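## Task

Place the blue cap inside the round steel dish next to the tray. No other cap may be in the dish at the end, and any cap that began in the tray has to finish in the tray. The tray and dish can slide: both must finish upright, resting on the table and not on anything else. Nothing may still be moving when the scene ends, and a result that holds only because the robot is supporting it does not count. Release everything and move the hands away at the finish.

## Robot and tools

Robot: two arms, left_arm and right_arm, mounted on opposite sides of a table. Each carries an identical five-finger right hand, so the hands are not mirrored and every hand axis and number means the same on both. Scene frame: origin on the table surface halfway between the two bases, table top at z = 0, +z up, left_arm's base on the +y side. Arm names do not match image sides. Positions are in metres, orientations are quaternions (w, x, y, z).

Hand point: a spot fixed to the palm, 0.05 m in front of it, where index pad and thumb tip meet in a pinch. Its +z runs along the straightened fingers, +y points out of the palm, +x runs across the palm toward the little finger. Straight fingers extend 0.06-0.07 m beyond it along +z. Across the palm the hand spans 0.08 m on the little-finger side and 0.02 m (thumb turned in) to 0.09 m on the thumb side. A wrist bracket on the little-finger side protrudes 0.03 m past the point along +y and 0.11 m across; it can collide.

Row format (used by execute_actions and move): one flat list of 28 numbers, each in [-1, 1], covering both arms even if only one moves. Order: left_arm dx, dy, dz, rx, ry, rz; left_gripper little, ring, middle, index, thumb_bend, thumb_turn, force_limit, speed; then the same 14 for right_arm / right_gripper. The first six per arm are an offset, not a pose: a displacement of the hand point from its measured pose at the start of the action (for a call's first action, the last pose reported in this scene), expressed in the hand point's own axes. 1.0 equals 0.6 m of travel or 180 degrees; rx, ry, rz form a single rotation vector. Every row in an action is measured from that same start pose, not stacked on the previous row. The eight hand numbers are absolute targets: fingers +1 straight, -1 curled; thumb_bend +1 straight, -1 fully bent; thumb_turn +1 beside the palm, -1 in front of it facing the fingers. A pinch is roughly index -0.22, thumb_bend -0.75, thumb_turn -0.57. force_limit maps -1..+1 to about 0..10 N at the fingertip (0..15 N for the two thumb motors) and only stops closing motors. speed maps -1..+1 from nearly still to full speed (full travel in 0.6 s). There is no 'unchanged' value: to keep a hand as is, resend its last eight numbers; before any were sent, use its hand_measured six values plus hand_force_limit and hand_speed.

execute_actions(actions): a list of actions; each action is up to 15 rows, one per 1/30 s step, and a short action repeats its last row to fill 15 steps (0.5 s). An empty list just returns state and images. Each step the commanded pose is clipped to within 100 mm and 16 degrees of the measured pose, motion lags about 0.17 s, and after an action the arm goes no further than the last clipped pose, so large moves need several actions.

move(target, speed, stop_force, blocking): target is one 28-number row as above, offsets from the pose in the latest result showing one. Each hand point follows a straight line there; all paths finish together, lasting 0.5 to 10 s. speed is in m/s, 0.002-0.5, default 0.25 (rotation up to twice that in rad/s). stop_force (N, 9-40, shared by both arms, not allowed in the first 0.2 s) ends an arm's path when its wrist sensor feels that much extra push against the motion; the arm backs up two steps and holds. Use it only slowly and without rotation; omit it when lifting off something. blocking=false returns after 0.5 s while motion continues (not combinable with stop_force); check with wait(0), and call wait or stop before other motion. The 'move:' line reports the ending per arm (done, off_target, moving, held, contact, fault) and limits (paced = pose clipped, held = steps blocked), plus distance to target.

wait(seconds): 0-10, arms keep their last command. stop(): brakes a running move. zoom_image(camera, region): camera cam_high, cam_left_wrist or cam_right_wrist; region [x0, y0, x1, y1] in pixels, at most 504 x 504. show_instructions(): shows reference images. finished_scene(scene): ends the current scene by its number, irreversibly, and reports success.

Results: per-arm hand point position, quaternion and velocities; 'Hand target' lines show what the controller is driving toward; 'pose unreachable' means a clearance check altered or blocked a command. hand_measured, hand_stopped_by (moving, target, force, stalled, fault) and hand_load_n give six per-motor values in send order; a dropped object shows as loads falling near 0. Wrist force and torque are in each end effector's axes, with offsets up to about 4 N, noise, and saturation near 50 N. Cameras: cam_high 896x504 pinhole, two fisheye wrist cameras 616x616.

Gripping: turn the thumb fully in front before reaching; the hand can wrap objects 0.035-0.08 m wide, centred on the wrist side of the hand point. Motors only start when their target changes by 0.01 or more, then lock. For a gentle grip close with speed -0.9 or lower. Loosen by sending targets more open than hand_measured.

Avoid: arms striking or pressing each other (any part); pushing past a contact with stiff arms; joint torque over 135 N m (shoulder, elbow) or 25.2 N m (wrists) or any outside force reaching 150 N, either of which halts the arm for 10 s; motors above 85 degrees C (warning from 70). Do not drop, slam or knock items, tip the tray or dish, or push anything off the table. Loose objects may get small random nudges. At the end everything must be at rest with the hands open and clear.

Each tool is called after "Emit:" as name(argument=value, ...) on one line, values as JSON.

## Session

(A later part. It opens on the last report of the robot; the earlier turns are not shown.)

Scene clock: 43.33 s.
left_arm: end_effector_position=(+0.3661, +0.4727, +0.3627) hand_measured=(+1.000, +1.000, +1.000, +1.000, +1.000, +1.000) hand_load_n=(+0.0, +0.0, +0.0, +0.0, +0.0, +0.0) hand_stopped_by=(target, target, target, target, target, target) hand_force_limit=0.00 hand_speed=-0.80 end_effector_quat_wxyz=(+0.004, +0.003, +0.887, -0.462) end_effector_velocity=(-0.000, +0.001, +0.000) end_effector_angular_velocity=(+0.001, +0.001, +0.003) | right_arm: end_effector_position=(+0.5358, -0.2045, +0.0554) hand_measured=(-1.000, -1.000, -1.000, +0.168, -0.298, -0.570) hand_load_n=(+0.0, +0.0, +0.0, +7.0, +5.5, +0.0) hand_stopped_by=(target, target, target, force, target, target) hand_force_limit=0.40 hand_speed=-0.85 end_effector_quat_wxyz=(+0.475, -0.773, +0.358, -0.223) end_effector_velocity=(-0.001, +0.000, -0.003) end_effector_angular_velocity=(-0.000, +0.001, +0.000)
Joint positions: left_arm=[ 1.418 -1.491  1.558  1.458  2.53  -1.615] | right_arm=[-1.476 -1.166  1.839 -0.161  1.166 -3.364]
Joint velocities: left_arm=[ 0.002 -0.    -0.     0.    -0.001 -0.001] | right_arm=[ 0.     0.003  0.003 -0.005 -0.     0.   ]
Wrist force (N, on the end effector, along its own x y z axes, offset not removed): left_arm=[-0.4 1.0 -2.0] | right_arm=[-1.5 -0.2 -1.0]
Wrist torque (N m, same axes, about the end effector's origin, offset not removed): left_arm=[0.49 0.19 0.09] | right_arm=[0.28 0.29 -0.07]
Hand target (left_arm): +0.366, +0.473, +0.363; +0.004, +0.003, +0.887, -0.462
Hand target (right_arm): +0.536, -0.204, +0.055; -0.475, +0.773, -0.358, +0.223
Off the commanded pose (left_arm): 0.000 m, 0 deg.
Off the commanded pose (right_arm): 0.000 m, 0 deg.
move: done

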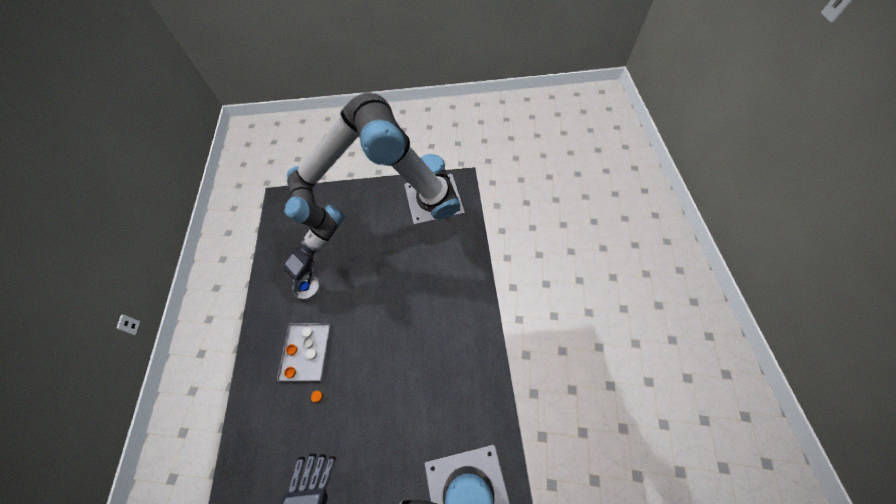

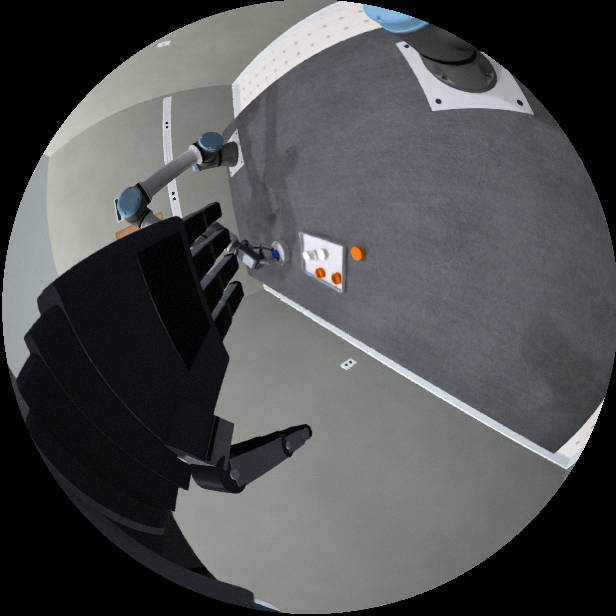

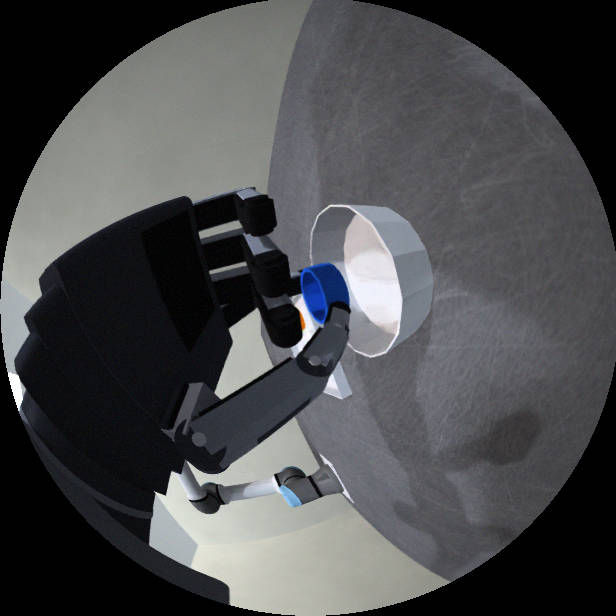

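Emit:
move(target=[0,0,0,0,0,0,1,1,1,1,1,1,0,-0.8,0,0.044,0.012,0,0,0,-1,-1,-1,-0.4,-0.3,-0.57,0.4,-0.85], speed=0.025)

Emit:
move(target=[0,0,0,0,0,0,1,1,1,1,1,1,0,-0.8,0,0,0,0,0,0,-1,-1,-1,0.28,-0.3,-0.57,0.4,-0.7])

Emit:
move(target=[0,0,0,0,0,0,1,1,1,1,1,1,0,-0.8,0,-0.17,-0.11,0,0,0,-1,-1,-1,0.28,-0.3,-0.57,0.4,-0.7], speed=0.1)

Scene clock: 50.23 s.
left_arm: end_effector_position=(+0.3661, +0.4727, +0.3627) hand_measured=(+1.000, +1.000, +1.000, +1.000, +1.000, +1.000) hand_load_n=(+0.0, +0.0, +0.0, +0.0, +0.0, +0.0) hand_stopped_by=(target, target, target, target, target, target) hand_force_limit=0.00 hand_speed=-0.80 end_effector_quat_wxyz=(+0.004, +0.003, +0.887, -0.462) end_effector_velocity=(-0.000, +0.001, +0.000) end_effector_angular_velocity=(+0.000, -0.001, +0.002) | right_arm: end_effector_position=(+0.5317, -0.2080, +0.0289) hand_measured=(-1.000, -1.000, -1.000, +0.168, -0.298, -0.570) hand_load_n=(+0.0, +0.0, +0.0, +7.0, +5.0, +0.0) hand_stopped_by=(target, target, target, force, target, target) hand_force_limit=0.40 hand_speed=-0.85 end_effector_quat_wxyz=(+0.475, -0.773, +0.358, -0.223) end_effector_velocity=(-0.001, -0.000, -0.003) end_effector_angular_velocity=(+0.000, +0.001, +0.000)
Joint positions: left_arm=[ 1.418 -1.491  1.558  1.458  2.53  -1.615] | right_arm=[-1.482 -1.134  1.877 -0.23   1.16  -3.368]
Joint velocities: left_arm=[ 0.002 -0.001 -0.     0.    -0.     0.   ] | right_arm=[-0.     0.003  0.003 -0.006 -0.001  0.   ]
Wrist force (N, on the end effector, along its own x y z axes, offset not removed): left_arm=[-0.1 -0.9 -1.5] | right_arm=[0.9 -4.1 1.2]
Wrist torque (N m, same axes, about the end effector's origin, offset not removed): left_arm=[0.24 0.13 0.11] | right_arm=[-0.42 -0.10 -0.06]
Hand target (left_arm): +0.366, +0.473, +0.363; +0.004, +0.003, +0.887, -0.462
Hand target (right_arm): +0.532, -0.208, +0.029; -0.475, +0.773, -0.358, +0.223
Off the commanded pose (left_arm): 0.000 m, 0 deg.
Off the commanded pose (right_arm): 0.000 m, 0 deg.
move: done

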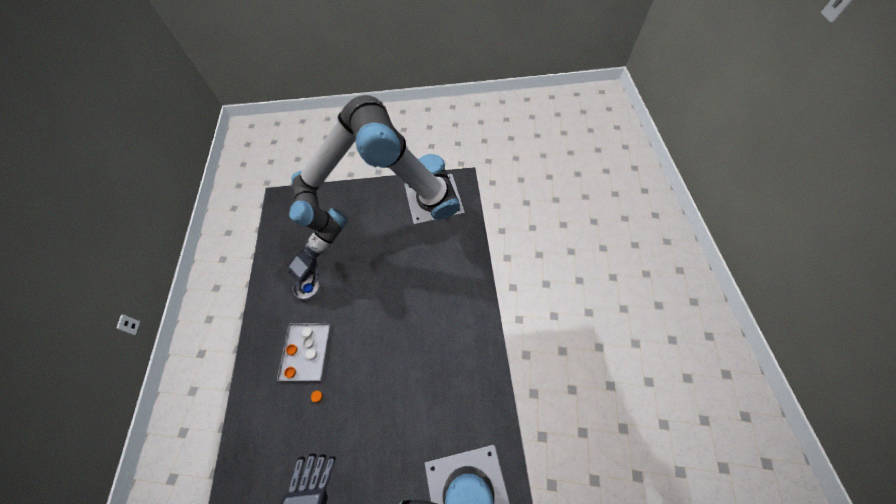

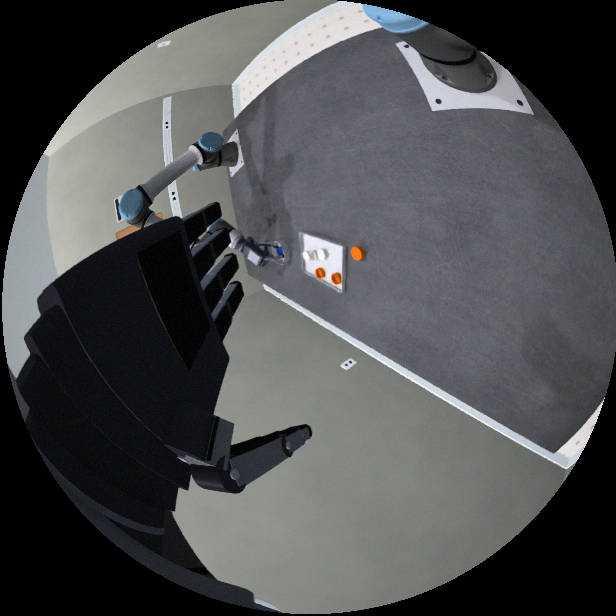

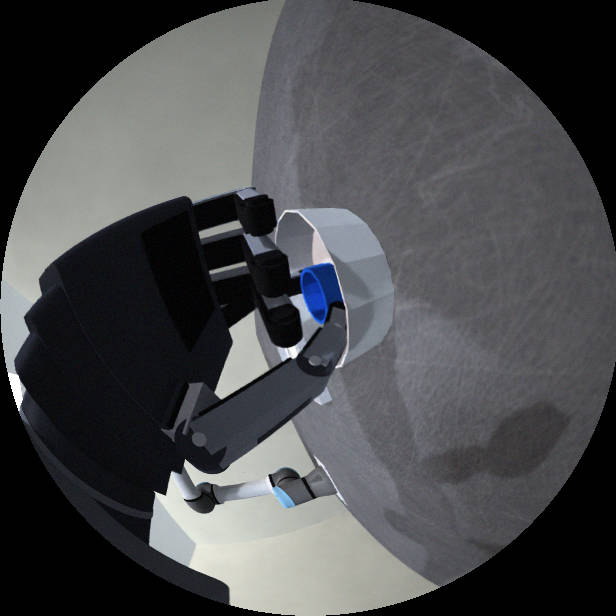

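Scene clock: 50.73 s.
left_arm: end_effector_position=(+0.3661, +0.4727, +0.3627) hand_measured=(+1.000, +1.000, +1.000, +1.000, +1.000, +1.000) hand_load_n=(+0.0, +0.0, +0.0, +0.0, +0.0, +0.0) hand_stopped_by=(target, target, target, target, target, target) hand_force_limit=0.00 hand_speed=-0.80 end_effector_quat_wxyz=(+0.004, +0.003, +0.887, -0.462) end_effector_velocity=(-0.000, -0.001, +0.000) end_effector_angular_velocity=(-0.001, -0.001, -0.002) | right_arm: end_effector_position=(+0.5317, -0.2081, +0.0287) hand_measured=(-1.000, -1.000, -1.000, +0.280, -0.300, -0.570) hand_load_n=(+0.0, +0.0, +0.0, +0.0, +0.0, +0.0) hand_stopped_by=(target, target, target, target, target, target) hand_force_limit=0.40 hand_speed=-0.70 end_effector_quat_wxyz=(+0.475, -0.773, +0.358, -0.223) end_effector_velocity=(+0.000, -0.000, -0.000) end_effector_angular_velocity=(+0.000, +0.001, -0.000)
Joint positions: left_arm=[ 1.418 -1.491  1.558  1.458  2.53  -1.615] | right_arm=[-1.482 -1.134  1.877 -0.23   1.16  -3.368]
Joint velocities: left_arm=[-0.001 -0.     0.     0.     0.001  0.001] | right_arm=[-0.     0.001 -0.    -0.     0.     0.001]
Wrist force (N, on the end effector, along its own x y z axes, offset not removed): left_arm=[0.2 -1.5 -2.5] | right_arm=[-0.8 2.1 -2.8]
Wrist torque (N m, same axes, about the end effector's origin, offset not removed): left_arm=[0.15 0.18 0.02] | right_arm=[0.65 0.44 -0.03]
Hand target (left_arm): +0.366, +0.473, +0.363; +0.004, +0.003, +0.887, -0.462
Hand target (right_arm): +0.532, -0.208, +0.029; -0.475, +0.773, -0.358, +0.223
Off the commanded pose (left_arm): 0.000 m, 0 deg.
Off the commanded pose (right_arm): 0.000 m, 0 deg.
move: done

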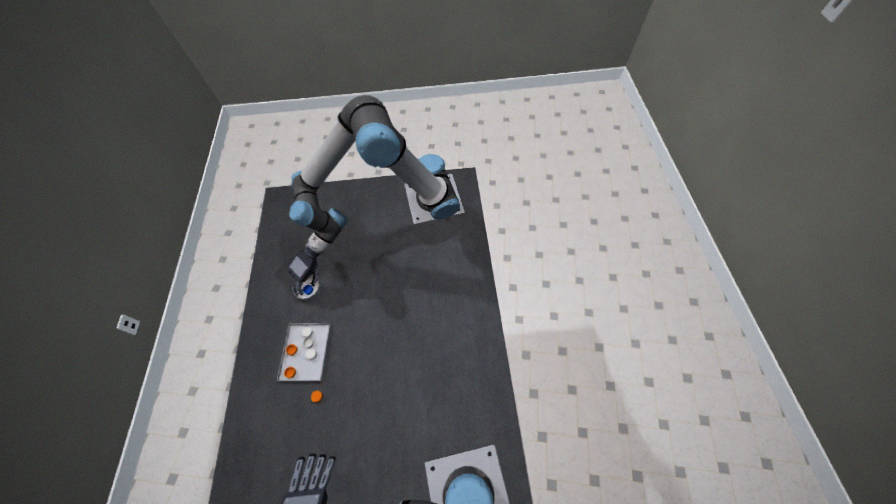

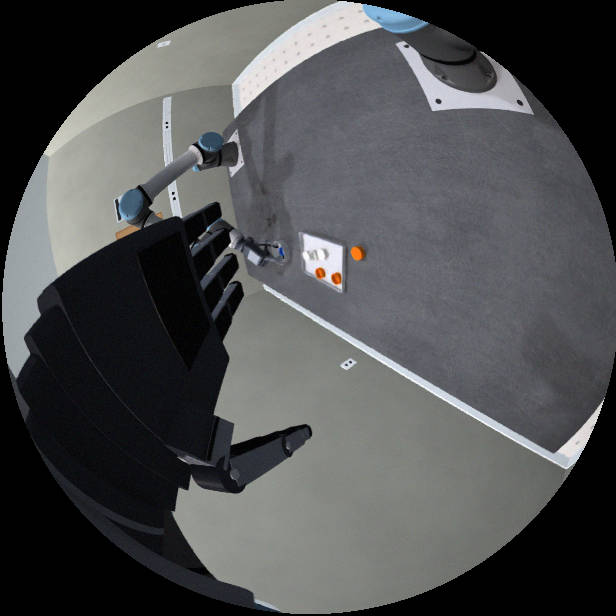

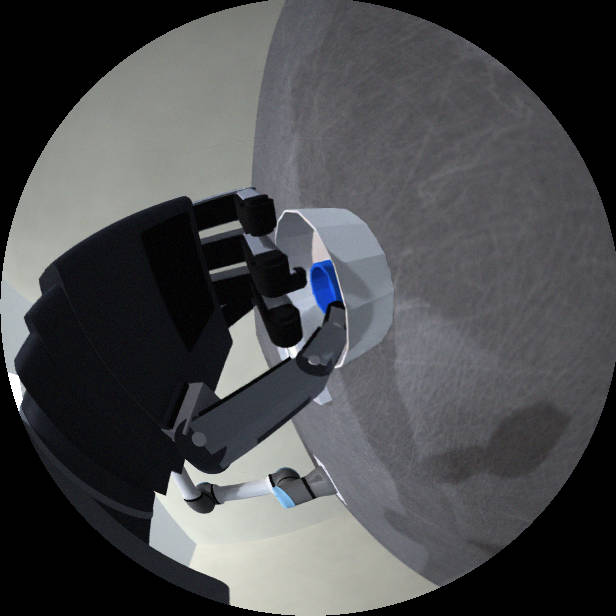

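Scene clock: 52.47 s.
left_arm: end_effector_position=(+0.3661, +0.4727, +0.3627) hand_measured=(+1.000, +1.000, +1.000, +1.000, +1.000, +1.000) hand_load_n=(+0.0, +0.0, +0.0, +0.0, +0.0, +0.0) hand_stopped_by=(target, target, target, target, target, target) hand_force_limit=0.00 hand_speed=-0.80 end_effector_quat_wxyz=(+0.004, +0.003, +0.887, -0.462) end_effector_velocity=(+0.000, -0.001, -0.001) end_effector_angular_velocity=(-0.000, +0.002, -0.002) | right_arm: end_effector_position=(+0.5213, -0.2160, +0.1494) hand_measured=(-1.000, -1.000, -1.000, +0.280, -0.300, -0.570) hand_load_n=(+0.0, +0.0, +0.0, +0.0, +0.0, +0.0) hand_stopped_by=(target, target, target, target, target, target) hand_force_limit=0.40 hand_speed=-0.70 end_effector_quat_wxyz=(+0.475, -0.773, +0.358, -0.223) end_effector_velocity=(-0.000, -0.000, +0.003) end_effector_angular_velocity=(-0.000, +0.000, -0.000)
Joint positions: left_arm=[ 1.418 -1.491  1.558  1.458  2.53  -1.615] | right_arm=[-1.495 -1.326  1.781  0.062  1.149 -3.375]
Joint velocities: left_arm=[-0.002  0.001  0.     0.     0.    -0.   ] | right_arm=[-0.    -0.003 -0.004  0.007 -0.    -0.   ]
Wrist force (N, on the end effector, along its own x y z axes, offset not removed): left_arm=[-0.9 0.6 -1.4] | right_arm=[3.2 0.6 -2.5]
Wrist torque (N m, same axes, about the end effector's origin, offset not removed): left_arm=[0.44 0.21 0.08] | right_arm=[0.39 -0.27 0.11]
Hand target (left_arm): +0.366, +0.473, +0.363; +0.004, +0.003, +0.887, -0.462
Hand target (right_arm): +0.521, -0.216, +0.150; -0.475, +0.773, -0.358, +0.223
Off the commanded pose (left_arm): 0.000 m, 0 deg.
Off the commanded pose (right_arm): 0.000 m, 0 deg.
move: done

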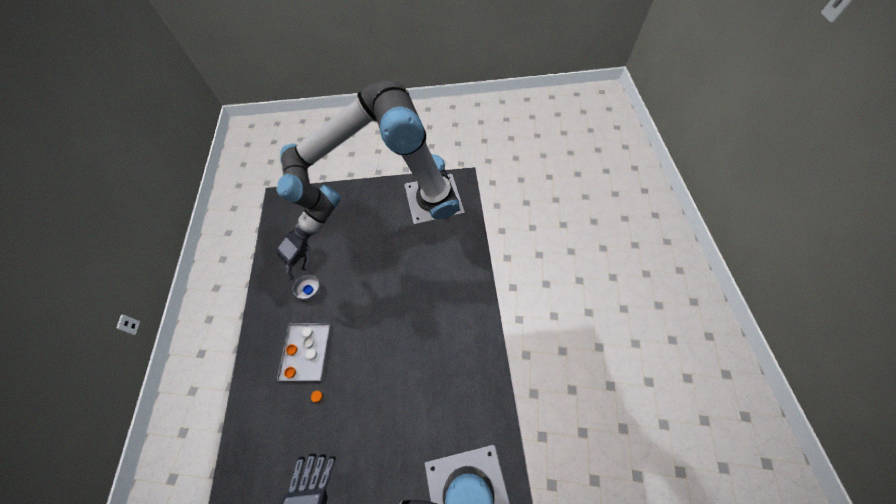

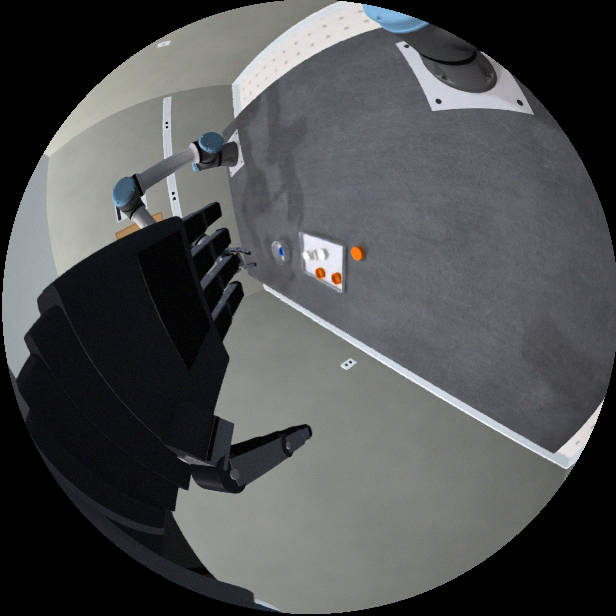

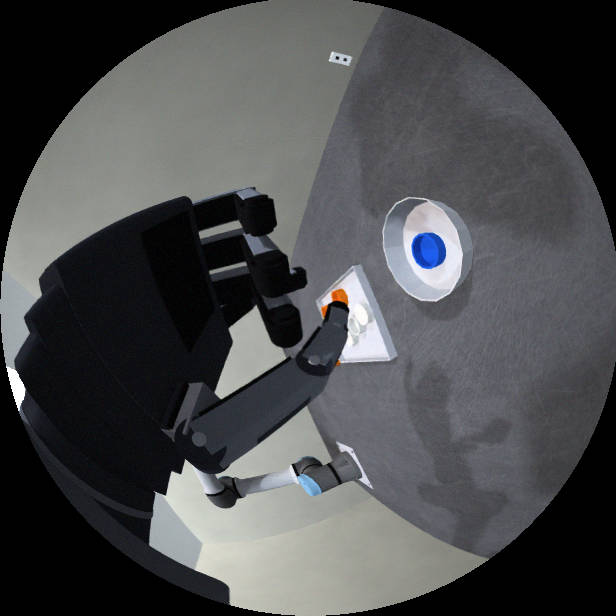

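Emit:
finished_scene(scene=2)

The scene is finished: the task was done.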